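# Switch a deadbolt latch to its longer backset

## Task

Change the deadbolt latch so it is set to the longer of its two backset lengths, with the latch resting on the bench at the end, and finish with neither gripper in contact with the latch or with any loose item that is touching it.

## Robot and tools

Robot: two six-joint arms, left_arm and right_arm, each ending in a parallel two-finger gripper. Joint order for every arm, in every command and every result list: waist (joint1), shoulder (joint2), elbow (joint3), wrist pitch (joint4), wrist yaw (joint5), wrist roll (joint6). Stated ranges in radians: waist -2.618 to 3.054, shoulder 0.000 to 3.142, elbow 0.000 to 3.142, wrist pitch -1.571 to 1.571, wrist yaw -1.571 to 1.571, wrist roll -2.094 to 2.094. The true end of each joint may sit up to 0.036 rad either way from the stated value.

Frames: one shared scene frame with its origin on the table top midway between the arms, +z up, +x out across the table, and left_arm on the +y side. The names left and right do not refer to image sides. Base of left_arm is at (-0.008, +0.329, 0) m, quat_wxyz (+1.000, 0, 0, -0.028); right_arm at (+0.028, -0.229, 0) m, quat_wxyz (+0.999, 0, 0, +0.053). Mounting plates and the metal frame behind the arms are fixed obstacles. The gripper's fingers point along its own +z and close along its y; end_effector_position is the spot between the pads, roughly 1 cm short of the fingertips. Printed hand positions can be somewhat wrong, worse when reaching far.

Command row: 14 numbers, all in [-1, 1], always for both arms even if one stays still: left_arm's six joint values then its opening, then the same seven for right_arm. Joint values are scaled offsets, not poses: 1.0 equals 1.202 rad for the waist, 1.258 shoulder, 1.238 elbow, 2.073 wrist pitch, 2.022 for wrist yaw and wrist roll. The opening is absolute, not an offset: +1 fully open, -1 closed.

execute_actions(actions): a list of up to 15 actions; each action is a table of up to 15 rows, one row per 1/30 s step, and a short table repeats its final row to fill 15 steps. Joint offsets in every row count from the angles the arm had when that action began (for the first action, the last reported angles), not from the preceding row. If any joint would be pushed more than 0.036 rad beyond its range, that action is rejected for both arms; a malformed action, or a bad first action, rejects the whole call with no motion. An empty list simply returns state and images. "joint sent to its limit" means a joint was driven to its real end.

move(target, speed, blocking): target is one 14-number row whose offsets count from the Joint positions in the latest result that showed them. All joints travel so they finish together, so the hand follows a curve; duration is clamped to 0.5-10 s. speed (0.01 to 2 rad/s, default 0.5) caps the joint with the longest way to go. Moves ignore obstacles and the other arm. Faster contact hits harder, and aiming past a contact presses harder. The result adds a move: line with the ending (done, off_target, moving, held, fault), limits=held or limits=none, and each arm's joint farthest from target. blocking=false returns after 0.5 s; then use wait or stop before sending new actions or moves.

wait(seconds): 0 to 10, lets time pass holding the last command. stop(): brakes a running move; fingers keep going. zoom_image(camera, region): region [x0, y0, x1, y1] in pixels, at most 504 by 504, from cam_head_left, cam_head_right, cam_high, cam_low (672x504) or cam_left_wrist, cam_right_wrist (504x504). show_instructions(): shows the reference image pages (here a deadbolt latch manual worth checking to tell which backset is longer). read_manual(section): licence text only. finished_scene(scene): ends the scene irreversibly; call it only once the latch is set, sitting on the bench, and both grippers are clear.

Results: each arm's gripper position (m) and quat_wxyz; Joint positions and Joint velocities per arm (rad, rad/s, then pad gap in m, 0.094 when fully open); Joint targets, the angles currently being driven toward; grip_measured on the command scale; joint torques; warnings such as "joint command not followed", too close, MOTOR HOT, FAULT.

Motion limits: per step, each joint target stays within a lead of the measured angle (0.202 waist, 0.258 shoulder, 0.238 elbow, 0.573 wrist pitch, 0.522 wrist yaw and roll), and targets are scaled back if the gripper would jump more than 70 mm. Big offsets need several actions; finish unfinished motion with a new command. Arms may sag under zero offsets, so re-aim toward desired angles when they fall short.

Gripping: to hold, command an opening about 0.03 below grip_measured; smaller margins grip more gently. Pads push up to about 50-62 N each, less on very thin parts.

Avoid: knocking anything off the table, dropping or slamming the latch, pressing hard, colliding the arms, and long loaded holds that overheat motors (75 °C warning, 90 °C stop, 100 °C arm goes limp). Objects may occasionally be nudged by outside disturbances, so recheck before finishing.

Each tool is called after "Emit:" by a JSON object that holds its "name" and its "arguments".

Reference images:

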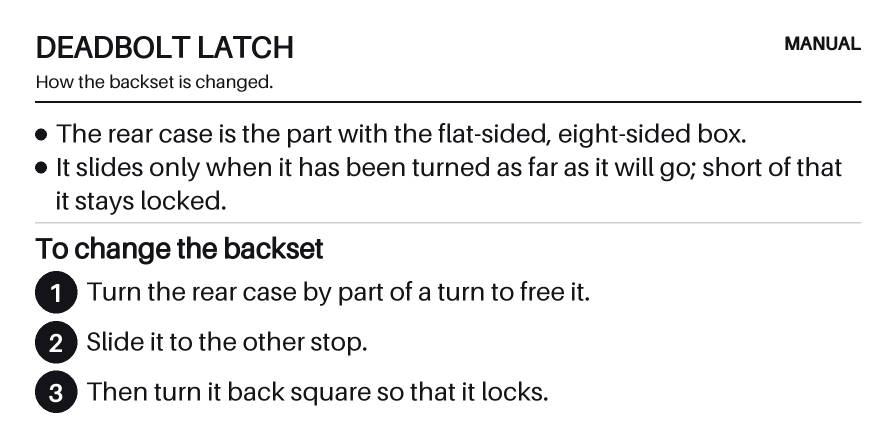

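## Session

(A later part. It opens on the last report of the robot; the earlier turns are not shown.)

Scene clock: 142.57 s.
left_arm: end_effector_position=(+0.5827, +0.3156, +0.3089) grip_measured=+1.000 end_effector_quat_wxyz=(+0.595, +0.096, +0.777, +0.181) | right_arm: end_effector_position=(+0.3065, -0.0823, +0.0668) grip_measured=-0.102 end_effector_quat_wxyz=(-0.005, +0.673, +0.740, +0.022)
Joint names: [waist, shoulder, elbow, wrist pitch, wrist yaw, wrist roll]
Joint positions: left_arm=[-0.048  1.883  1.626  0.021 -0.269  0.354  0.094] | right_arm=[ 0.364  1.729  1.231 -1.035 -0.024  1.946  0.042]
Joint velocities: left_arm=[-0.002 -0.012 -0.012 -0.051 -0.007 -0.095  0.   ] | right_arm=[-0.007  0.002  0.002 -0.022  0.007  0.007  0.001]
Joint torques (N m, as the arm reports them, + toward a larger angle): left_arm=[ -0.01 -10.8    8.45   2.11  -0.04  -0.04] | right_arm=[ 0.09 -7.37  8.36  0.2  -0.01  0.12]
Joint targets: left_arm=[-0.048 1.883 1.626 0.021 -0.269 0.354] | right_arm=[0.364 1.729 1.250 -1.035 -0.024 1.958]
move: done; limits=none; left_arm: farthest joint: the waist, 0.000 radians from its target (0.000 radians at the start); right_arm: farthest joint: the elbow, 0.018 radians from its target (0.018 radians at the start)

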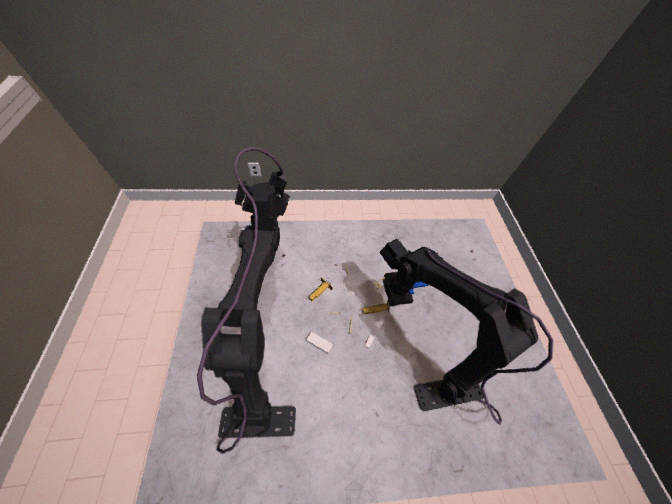

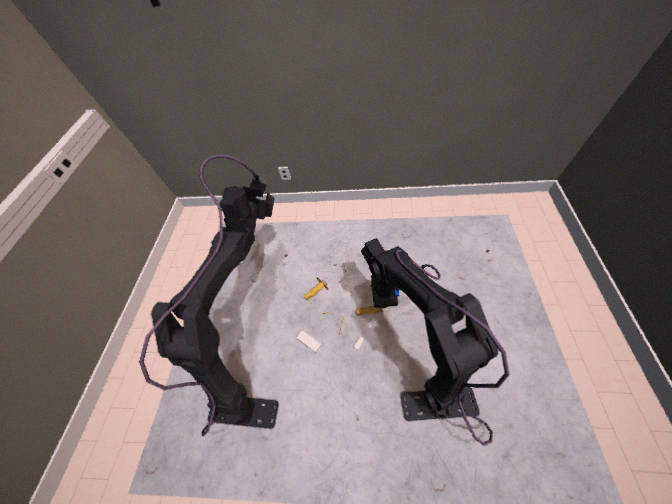

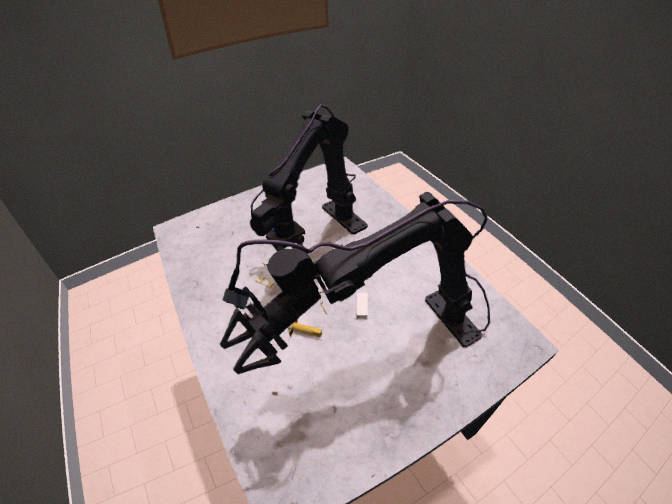

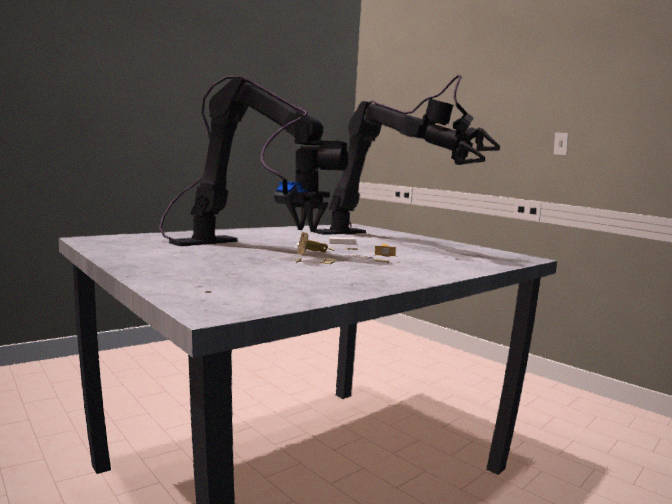

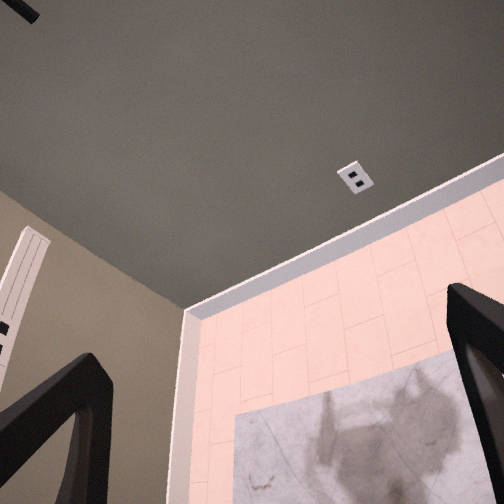

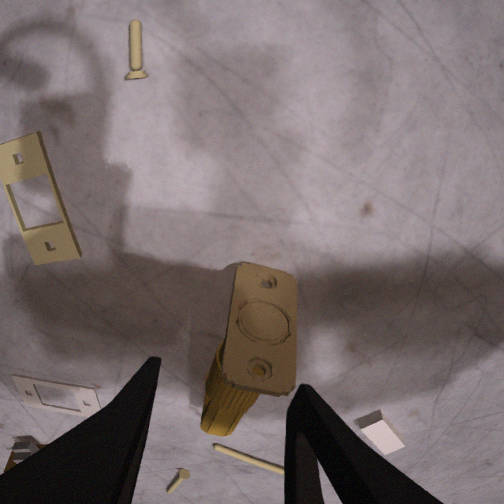

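Emit:
{"name": "move", "arguments": {"target": [0,0,0,0,0,0,1, 0,0.02,-0.178,0.104,0,0,0.1], "speed": 0.25}}

Emit:
{"name": "zoom_image", "arguments": {"camera": "cam_low", "region": [260, 180, 380, 280]}}

Scene clock: 150.57 s.
left_arm: end_effector_position=(+0.5827, +0.3156, +0.3089) grip_measured=+1.000 end_effector_quat_wxyz=(+0.595, +0.096, +0.777, +0.181) | right_arm: end_effector_position=(+0.2946, -0.0883, +0.0187) grip_measured=+0.098 end_effector_quat_wxyz=(-0.003, +0.673, +0.739, +0.027)
Joint names: [waist, shoulder, elbow, wrist pitch, wrist yaw, wrist roll]
Joint positions: left_arm=[-0.048  1.883  1.626  0.021 -0.269  0.354  0.094] | right_arm=[ 0.364  1.737  1.036 -0.822 -0.024  1.946  0.052]
Joint velocities: left_arm=[-0.002 -0.002  0.017  0.037  0.022  0.007  0.   ] | right_arm=[ 0.002  0.007  0.002  0.022 -0.022  0.037  0.001]
Joint torques (N m, as the arm reports them, + toward a larger angle): left_arm=[ -0.06 -10.78   8.45   2.1   -0.05  -0.05] | right_arm=[-0.16 -6.08  4.41  0.27 -0.04  0.06]
Joint targets: left_arm=[-0.048 1.883 1.626 0.021 -0.269 0.354] | right_arm=[0.364 1.754 1.011 -0.820 -0.024 1.946]
move: off_target (right_arm); limits=none; left_arm: farthest joint: the waist, 0.000 radians from its target (0.000 radians at the start); right_arm: farthest joint: the elbow, 0.026 radians from its target (0.221 radians at the start)

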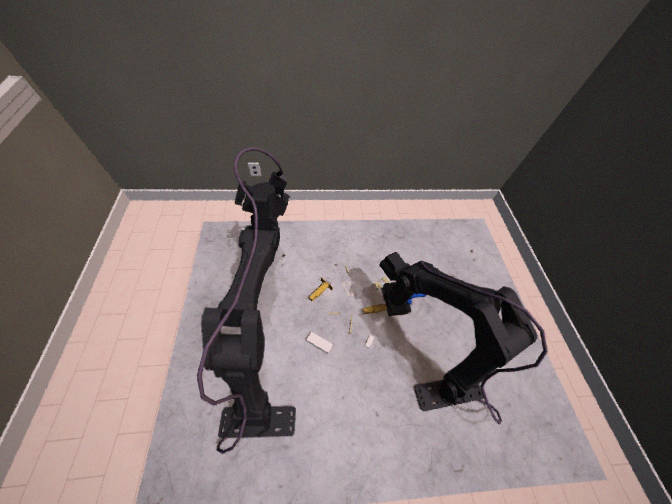

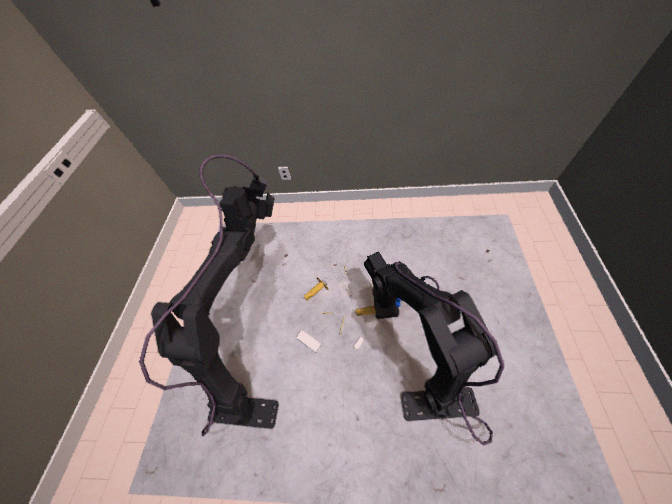

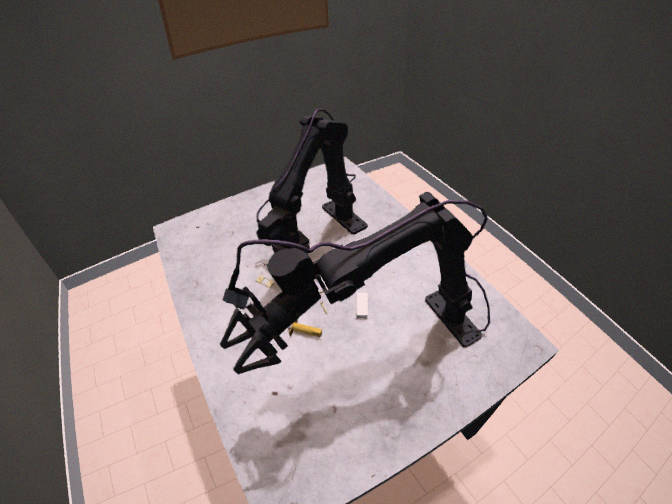

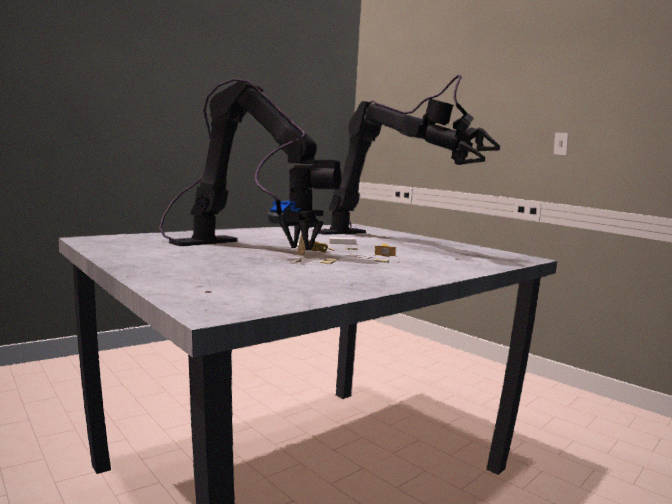

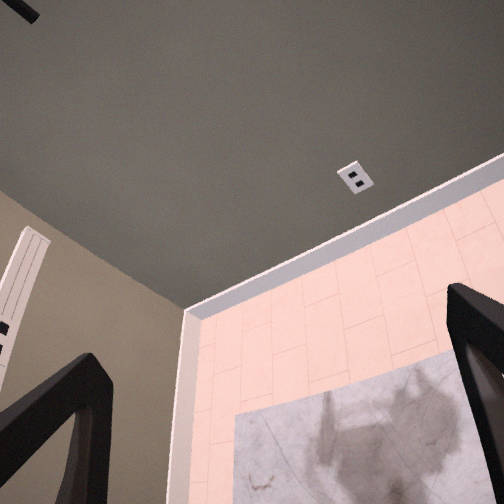

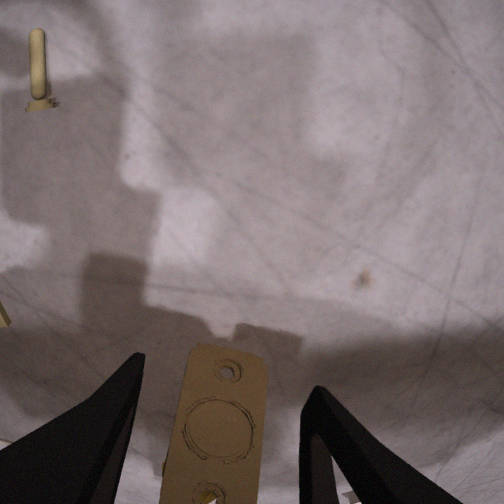

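Region (260, 180, 380, 280) of cam_low's 672x504 image, scaled by 4.200, with more detail than that image has.

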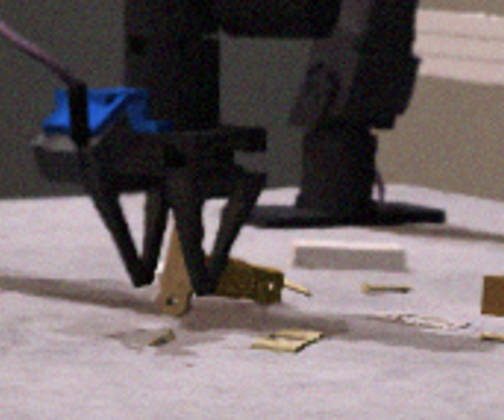

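Emit:
{"name": "move", "arguments": {"target": [0,0,0,0,0,0,1, 0,0,-0.02,0,0,0,-0.6]}}

Emit:
{"name": "move", "arguments": {"target": [0,0,0,0,0,0,1, 0,-0.035,0.3,-0.19,0,0,-0.6], "speed": 0.4}}

Scene clock: 157.27 s.
left_arm: end_effector_position=(+0.5827, +0.3156, +0.3089) grip_measured=+1.000 end_effector_quat_wxyz=(+0.595, +0.096, +0.777, +0.181) | right_arm: end_effector_position=(+0.2948, -0.0882, +0.0188) grip_measured=-0.475 end_effector_quat_wxyz=(-0.003, +0.673, +0.739, +0.027)
Joint names: [waist, shoulder, elbow, wrist pitch, wrist yaw, wrist roll]
Joint positions: left_arm=[-0.048  1.883  1.626  0.021 -0.269  0.354  0.094] | right_arm=[ 0.364  1.737  1.036 -0.82  -0.024  1.946  0.025]
Joint velocities: left_arm=[-0.012 -0.002 -0.017 -0.007 -0.081  0.007  0.   ] | right_arm=[-0.007 -0.002 -0.022 -0.022  0.022 -0.051 -0.   ]
Joint torques (N m, as the arm reports them, + toward a larger angle): left_arm=[ -0.01 -10.82   8.46   2.1   -0.04  -0.04] | right_arm=[-0.03 -7.33  4.51  0.22  0.02  0.02]
Joint targets: left_arm=[-0.048 1.883 1.626 0.021 -0.269 0.354] | right_arm=[0.364 1.737 1.011 -0.822 -0.024 1.946]
move: off_target (right_arm); limits=none; left_arm: farthest joint: the waist, 0.000 radians from its target (0.000 radians at the start); right_arm: farthest joint: the elbow, 0.025 radians from its target (0.025 radians at the start)

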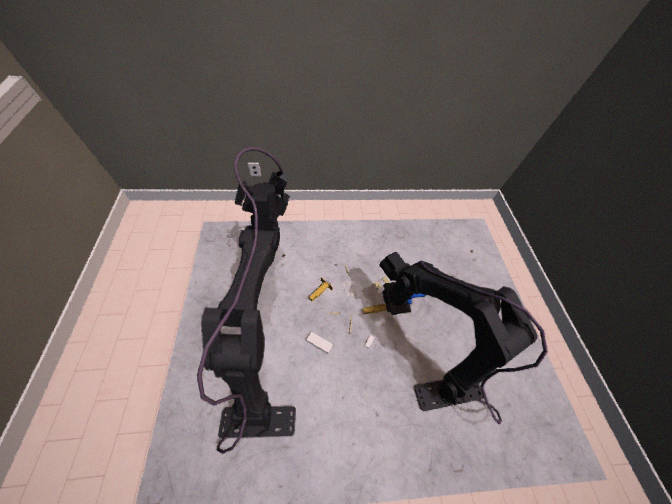

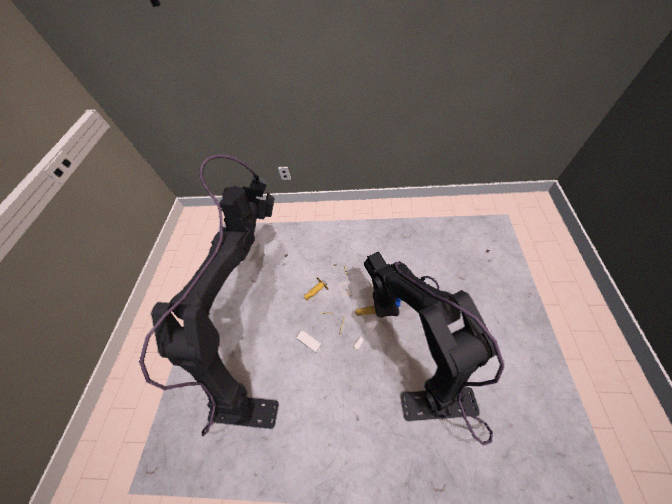

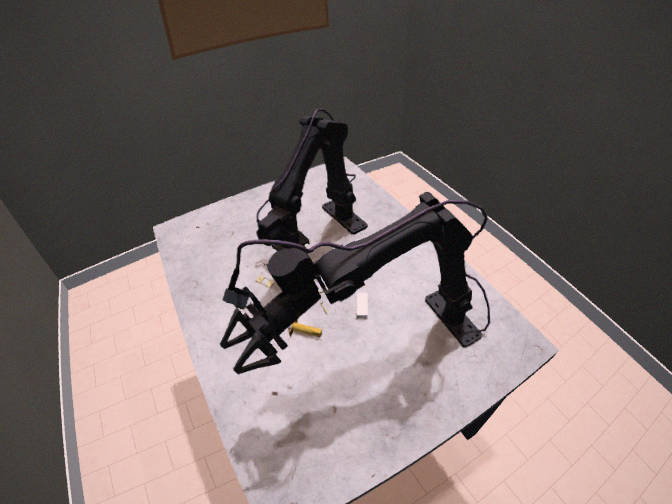

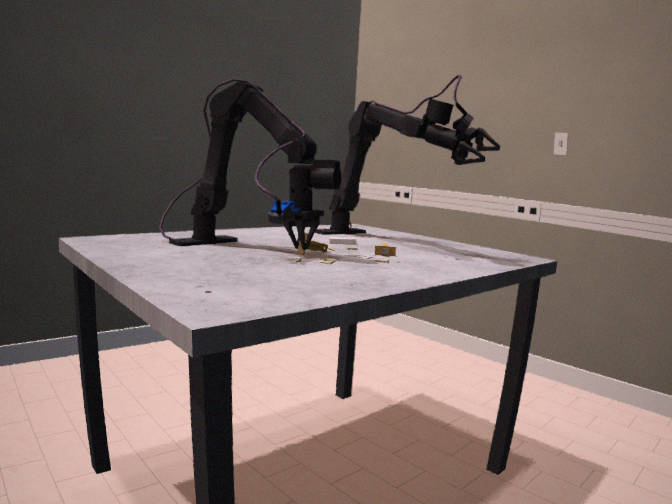

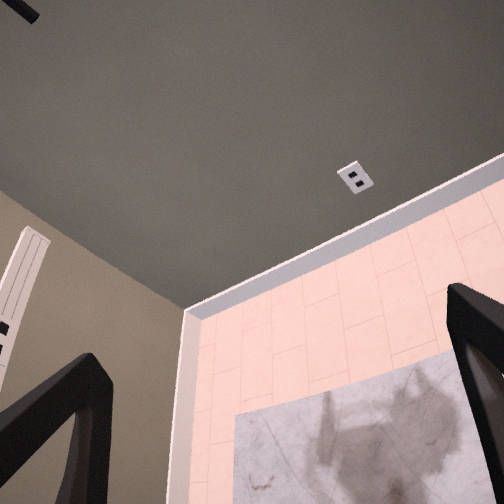

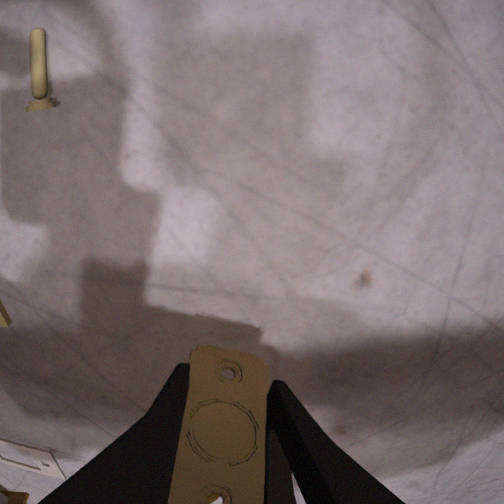

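Scene clock: 158.97 s.
left_arm: end_effector_position=(+0.5827, +0.3156, +0.3089) grip_measured=+1.000 end_effector_quat_wxyz=(+0.595, +0.096, +0.777, +0.181) | right_arm: end_effector_position=(+0.3093, -0.0808, +0.1084) grip_measured=-0.475 end_effector_quat_wxyz=(-0.004, +0.673, +0.739, +0.023)
Joint names: [waist, shoulder, elbow, wrist pitch, wrist yaw, wrist roll]
Joint positions: left_arm=[-0.048  1.883  1.626  0.021 -0.269  0.354  0.094] | right_arm=[ 0.364  1.711  1.378 -1.198 -0.024  1.946  0.025]
Joint velocities: left_arm=[-0.017 -0.002  0.007  0.051  0.037  0.037  0.   ] | right_arm=[-0.002 -0.002 -0.002 -0.051  0.007 -0.022 -0.001]
Joint torques (N m, as the arm reports them, + toward a larger angle): left_arm=[ -0.05 -10.79   8.46   2.1   -0.04  -0.04] | right_arm=[-0.13 -8.69  9.42  0.05  0.01  0.01]
Joint targets: left_arm=[-0.048 1.883 1.626 0.021 -0.269 0.354] | right_arm=[0.364 1.693 1.407 -1.214 -0.024 1.946]
move: off_target (right_arm); limits=none; left_arm: farthest joint: the waist, 0.000 radians from its target (0.000 radians at the start); right_arm: farthest joint: the elbow, 0.029 radians from its target (0.371 radians at the start)

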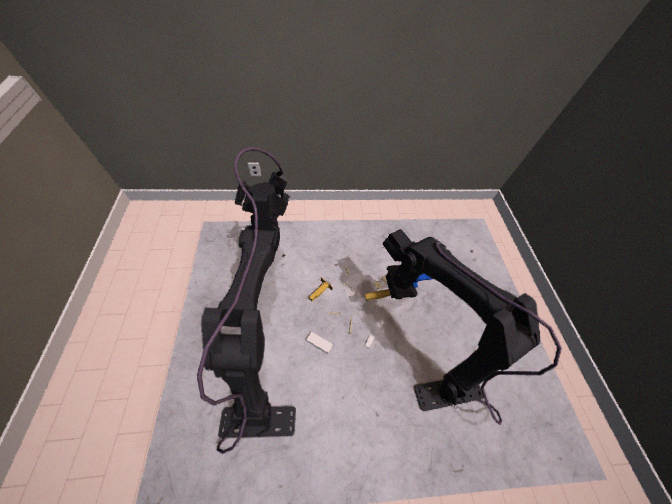

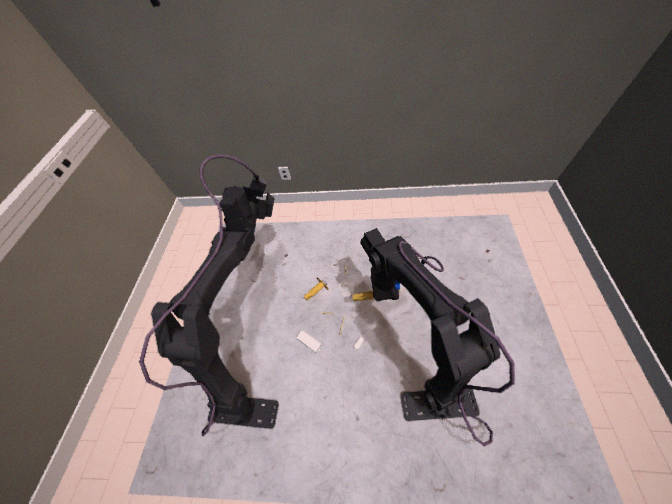

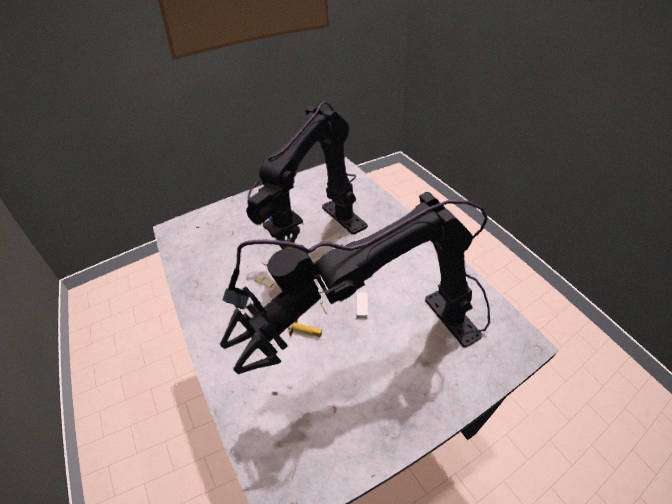

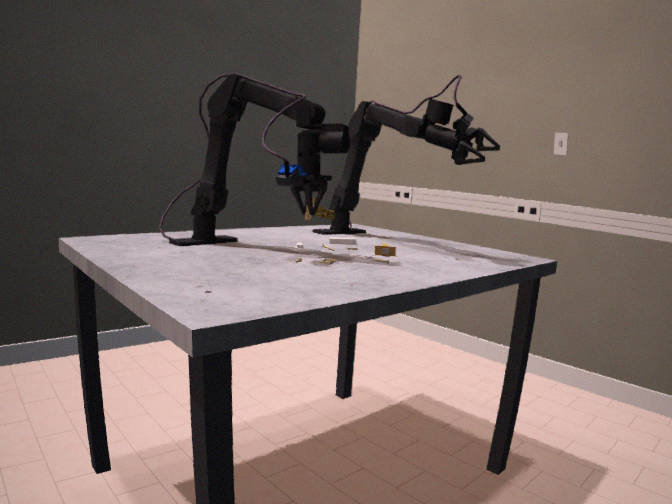

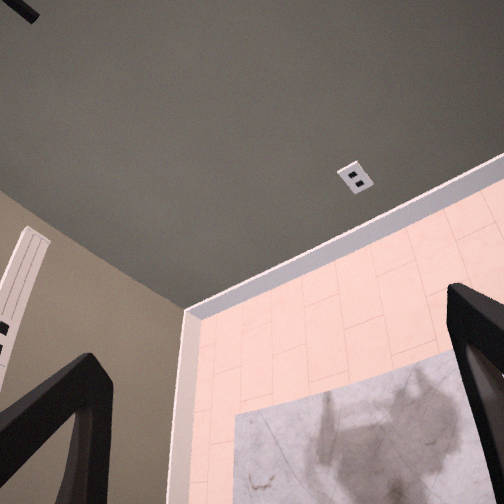

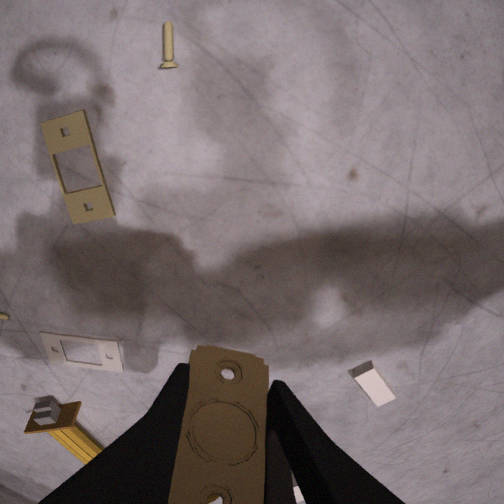

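Emit:
{"name": "move", "arguments": {"target": [0,-0.649,-0.879,0.149,0.133,-0.175,0.3, -0.178,0.052,0.31,-0.165,-0.21,-0.396,-0.6], "speed": 0.8}}

Emit:
{"name": "move", "arguments": {"target": [-0.653,0,0,0,0,0,0.3, 0,0,0.02,0,0,0,-0.6], "speed": 0.7}}

Scene clock: 200.70 s.
left_arm: end_effector_position=(+0.3712, +0.2916, +0.2215) grip_measured=+0.302 end_effector_quat_wxyz=(+0.623, +0.044, +0.780, -0.026) | right_arm: end_effector_position=(+0.3172, -0.0738, +0.1977) grip_measured=-0.475 end_effector_quat_wxyz=(-0.133, +0.422, +0.882, +0.165)
Joint names: [waist, shoulder, elbow, wrist pitch, wrist yaw, wrist roll]
Joint positions: left_arm=[-0.048  1.091  0.544  0.324 -0.008  0.013  0.061] | right_arm=[ 0.159  1.761  1.729 -1.525 -0.427  1.159  0.025]
Joint velocities: left_arm=[ 0.002 -0.007  0.002  0.037 -0.081 -0.095  0.001] | right_arm=[-0.012  0.017  0.012 -0.007 -0.007 -0.022 -0.   ]
Joint torques (N m, as the arm reports them, + toward a larger angle): left_arm=[-0.06 -4.59  7.74  2.21  0.07 -0.17] | right_arm=[-0.72 -6.55  9.63  0.04 -0.39 -0.16]
Joint targets: left_arm=[-0.048 1.067 0.538 0.329 -0.000 0.001] | right_arm=[0.150 1.777 1.762 -1.540 -0.449 1.145]
move: off_target (left_arm, right_arm); limits=none; left_arm: farthest joint: the shoulder, 0.024 radians from its target (0.817 radians at the start); right_arm: farthest joint: the elbow, 0.033 radians from its target (0.383 radians at the start)

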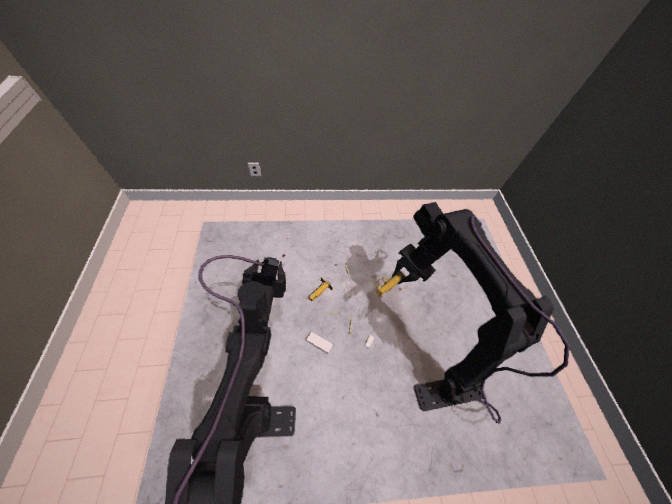

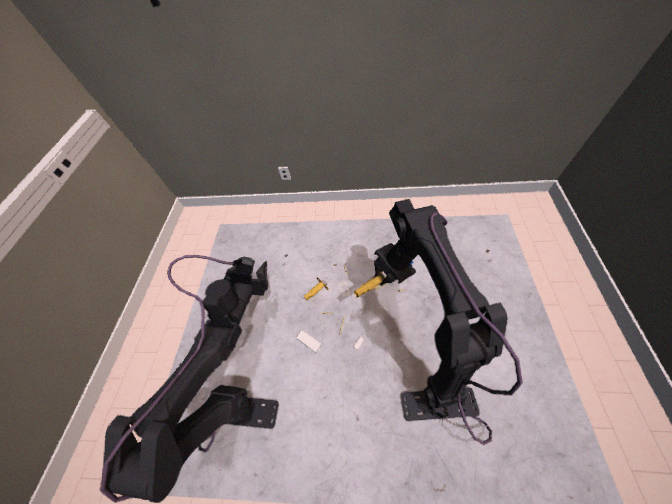

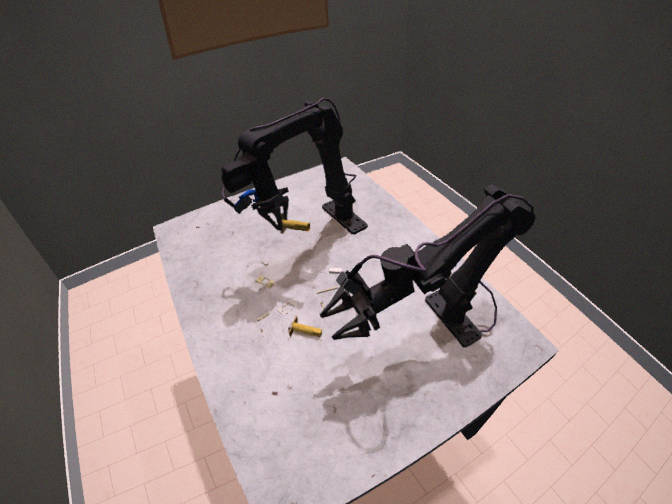

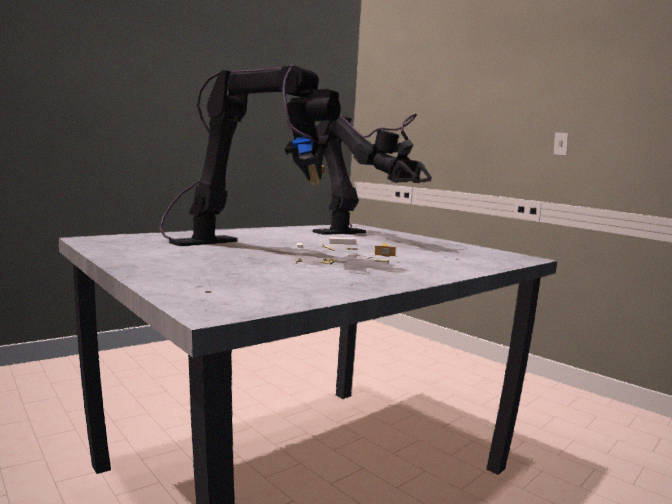

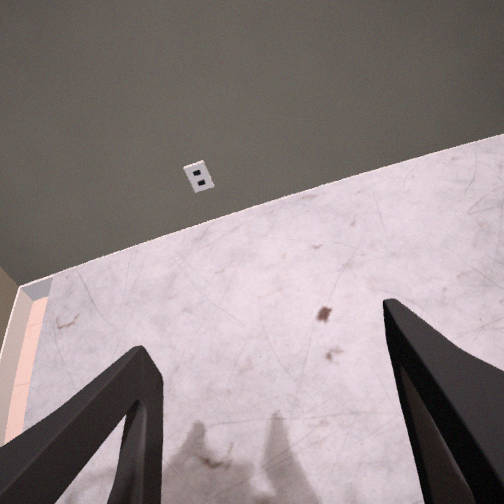

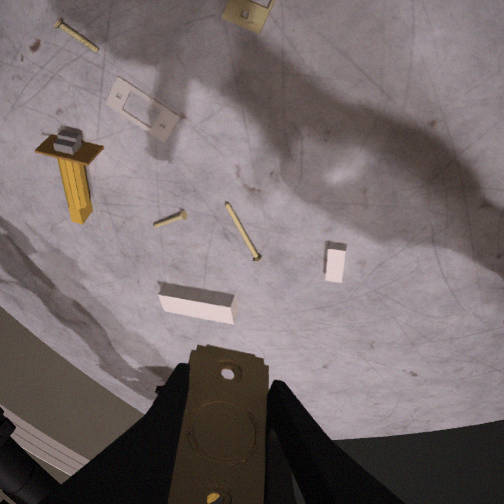

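Scene clock: 202.23 s.
left_arm: end_effector_position=(+0.2352, +0.0359, +0.2215) grip_measured=+0.302 end_effector_quat_wxyz=(+0.567, +0.337, +0.705, -0.261) | right_arm: end_effector_position=(+0.3172, -0.0738, +0.1977) grip_measured=-0.475 end_effector_quat_wxyz=(-0.133, +0.421, +0.882, +0.165)
Joint names: [waist, shoulder, elbow, wrist pitch, wrist yaw, wrist roll]
Joint positions: left_arm=[-0.828  1.091  0.544  0.324 -0.007  0.013  0.061] | right_arm=[ 0.159  1.761  1.729 -1.525 -0.427  1.158  0.025]
Joint velocities: left_arm=[-0.002  0.007  0.002 -0.022 -0.022 -0.081 -0.001] | right_arm=[ 0.002  0.002 -0.022 -0.022 -0.037 -0.066 -0.001]
Joint torques (N m, as the arm reports them, + toward a larger angle): left_arm=[-0.51 -2.62  8.21  2.13  0.   -0.04] | right_arm=[-0.11 -7.75  8.71  0.16 -0.24  0.04]
Joint targets: left_arm=[-0.833 1.091 0.544 0.323 -0.008 0.013] | right_arm=[0.159 1.761 1.754 -1.525 -0.427 1.158]
move: off_target (right_arm); limits=none; left_arm: farthest joint: the waist, 0.005 radians from its target (0.785 radians at the start); right_arm: farthest joint: the elbow, 0.025 radians from its target (0.025 radians at the start)

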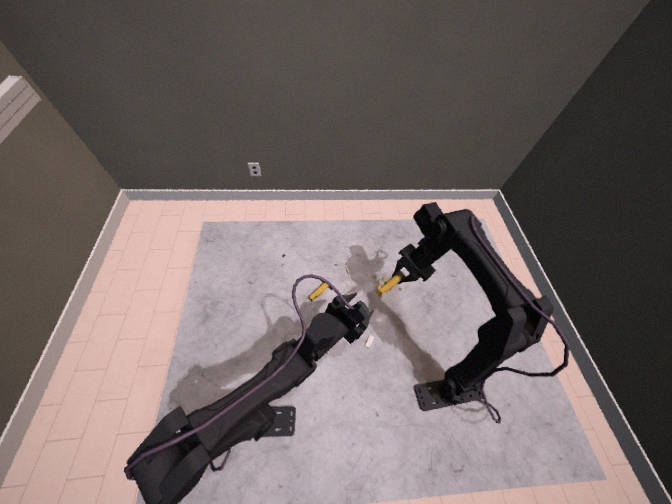

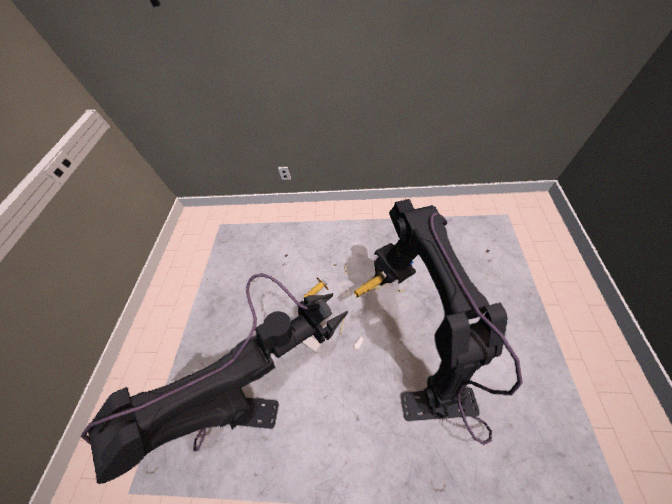

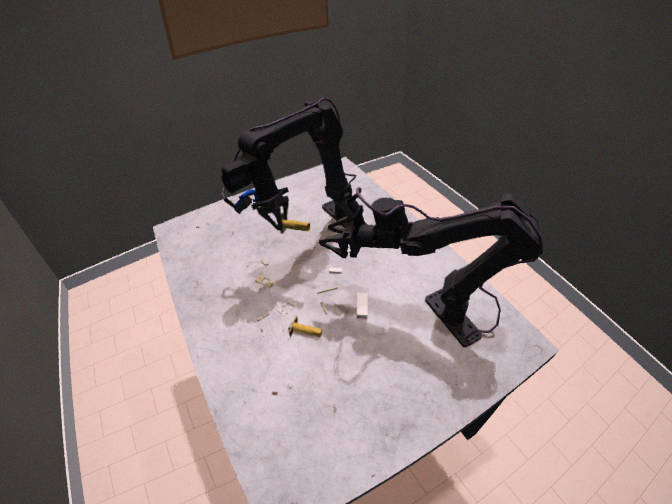

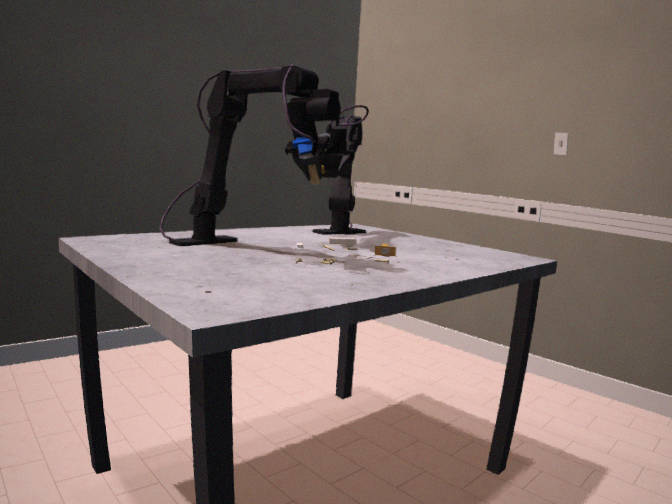

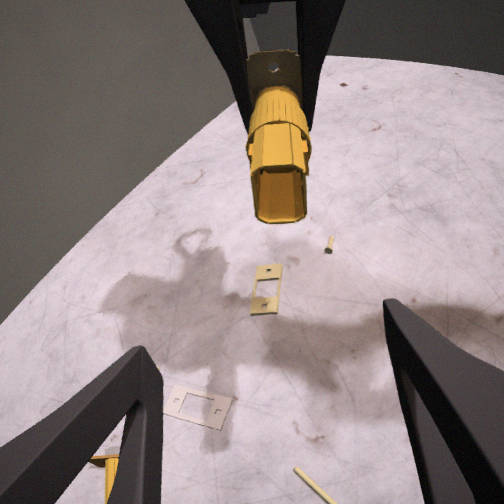

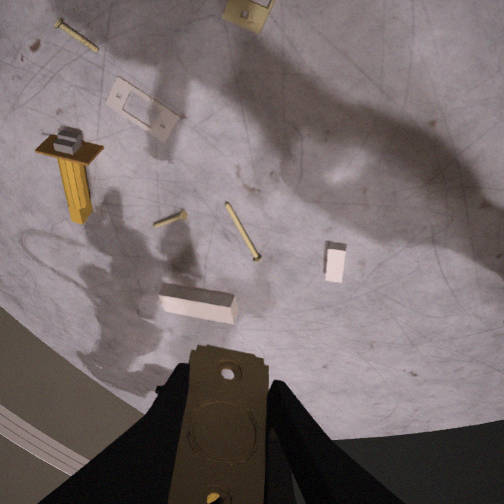

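Emit:
{"name": "move", "arguments": {"target": [0,0.178,0.058,0.07,0,0,0.0, 0,0,0.02,0,0,0,-0.6], "speed": 0.3}}

Emit:
{"name": "zoom_image", "arguments": {"camera": "cam_high", "region": [230, 170, 400, 290]}}

Scene clock: 223.40 s.
left_arm: end_effector_position=(+0.2573, +0.0090, +0.1949) grip_measured=+0.002 end_effector_quat_wxyz=(+0.556, +0.341, +0.714, -0.256) | right_arm: end_effector_position=(+0.3172, -0.0738, +0.1977) grip_measured=-0.475 end_effector_quat_wxyz=(-0.133, +0.421, +0.882, +0.165)
Joint names: [waist, shoulder, elbow, wrist pitch, wrist yaw, wrist roll]
Joint positions: left_arm=[-0.828  1.307  0.589  0.463 -0.007  0.013  0.047] | right_arm=[ 0.159  1.761  1.729 -1.525 -0.427  1.158  0.025]
Joint velocities: left_arm=[ 0.022  0.002  0.017 -0.051 -0.051  0.022  0.001] | right_arm=[-0.007 -0.002 -0.012 -0.007 -0.022 -0.037  0.   ]
Joint torques (N m, as the arm reports them, + toward a larger angle): left_arm=[-0.03 -3.68 10.09  2.21 -0.02 -0.05] | right_arm=[-0.04 -7.86  8.98  0.19 -0.2   0.02]
Joint targets: left_arm=[-0.828 1.314 0.616 0.469 -0.007 0.013] | right_arm=[0.159 1.761 1.754 -1.525 -0.427 1.158]
move: off_target (left_arm, right_arm); limits=none; left_arm: farthest joint: the elbow, 0.027 radians from its target (0.072 radians at the start); right_arm: farthest joint: the elbow, 0.025 radians from its target (0.025 radians at the start)

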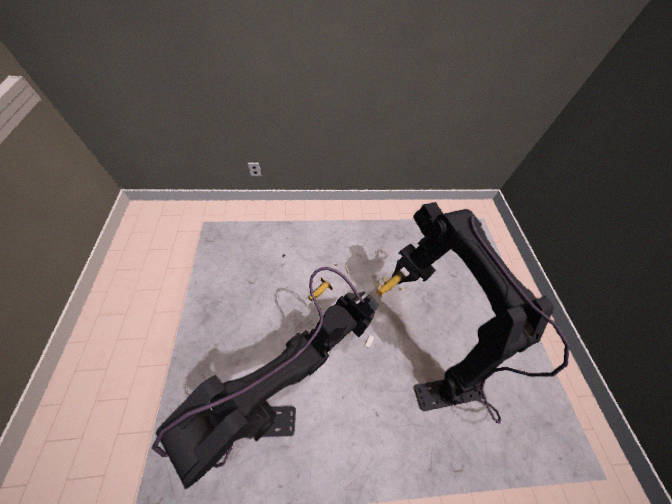

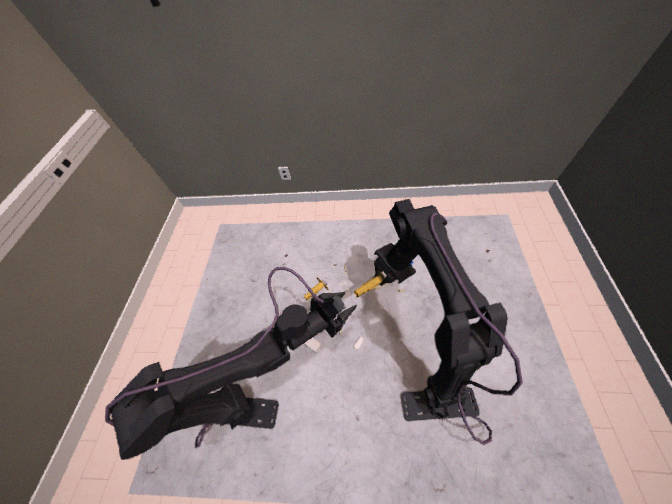

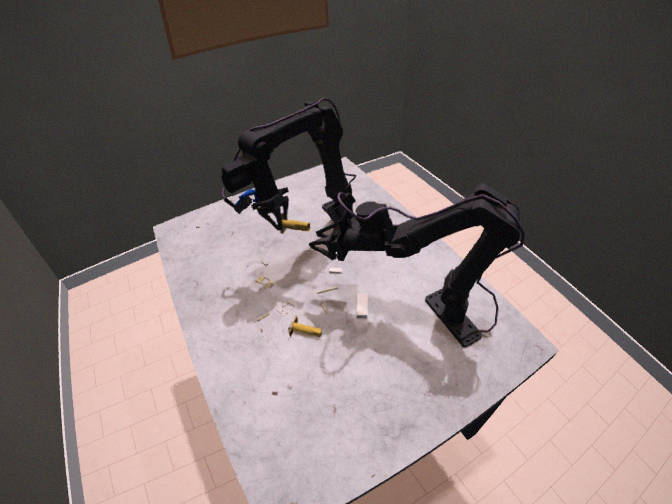

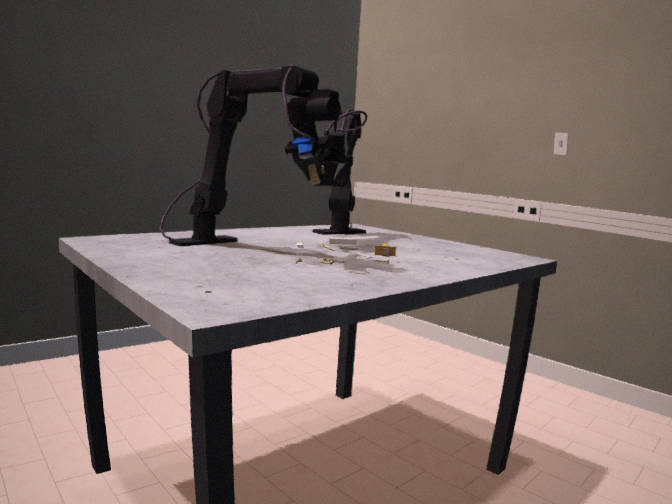

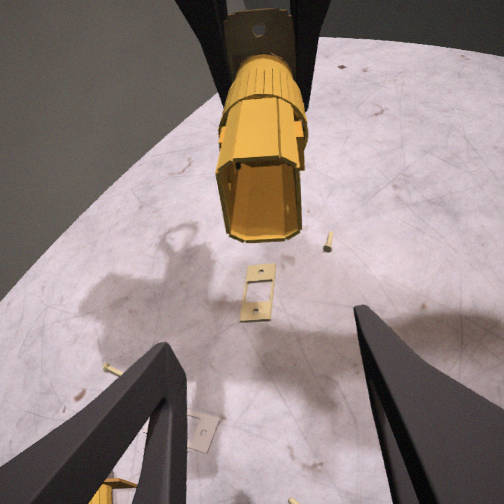

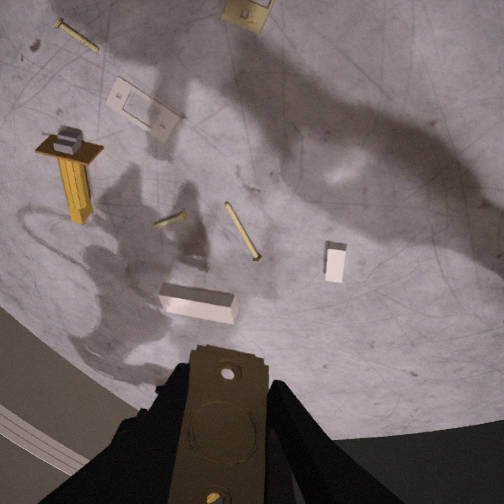

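Region (230, 170, 400, 290) of cam_high's 672x504 image, scaled by 2.965, with more detail than that image has; it fills the top 356 rows of this view, and the rest is white.

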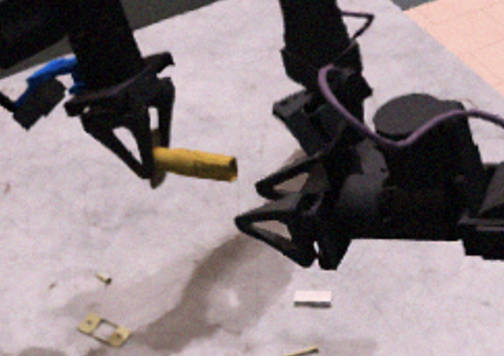

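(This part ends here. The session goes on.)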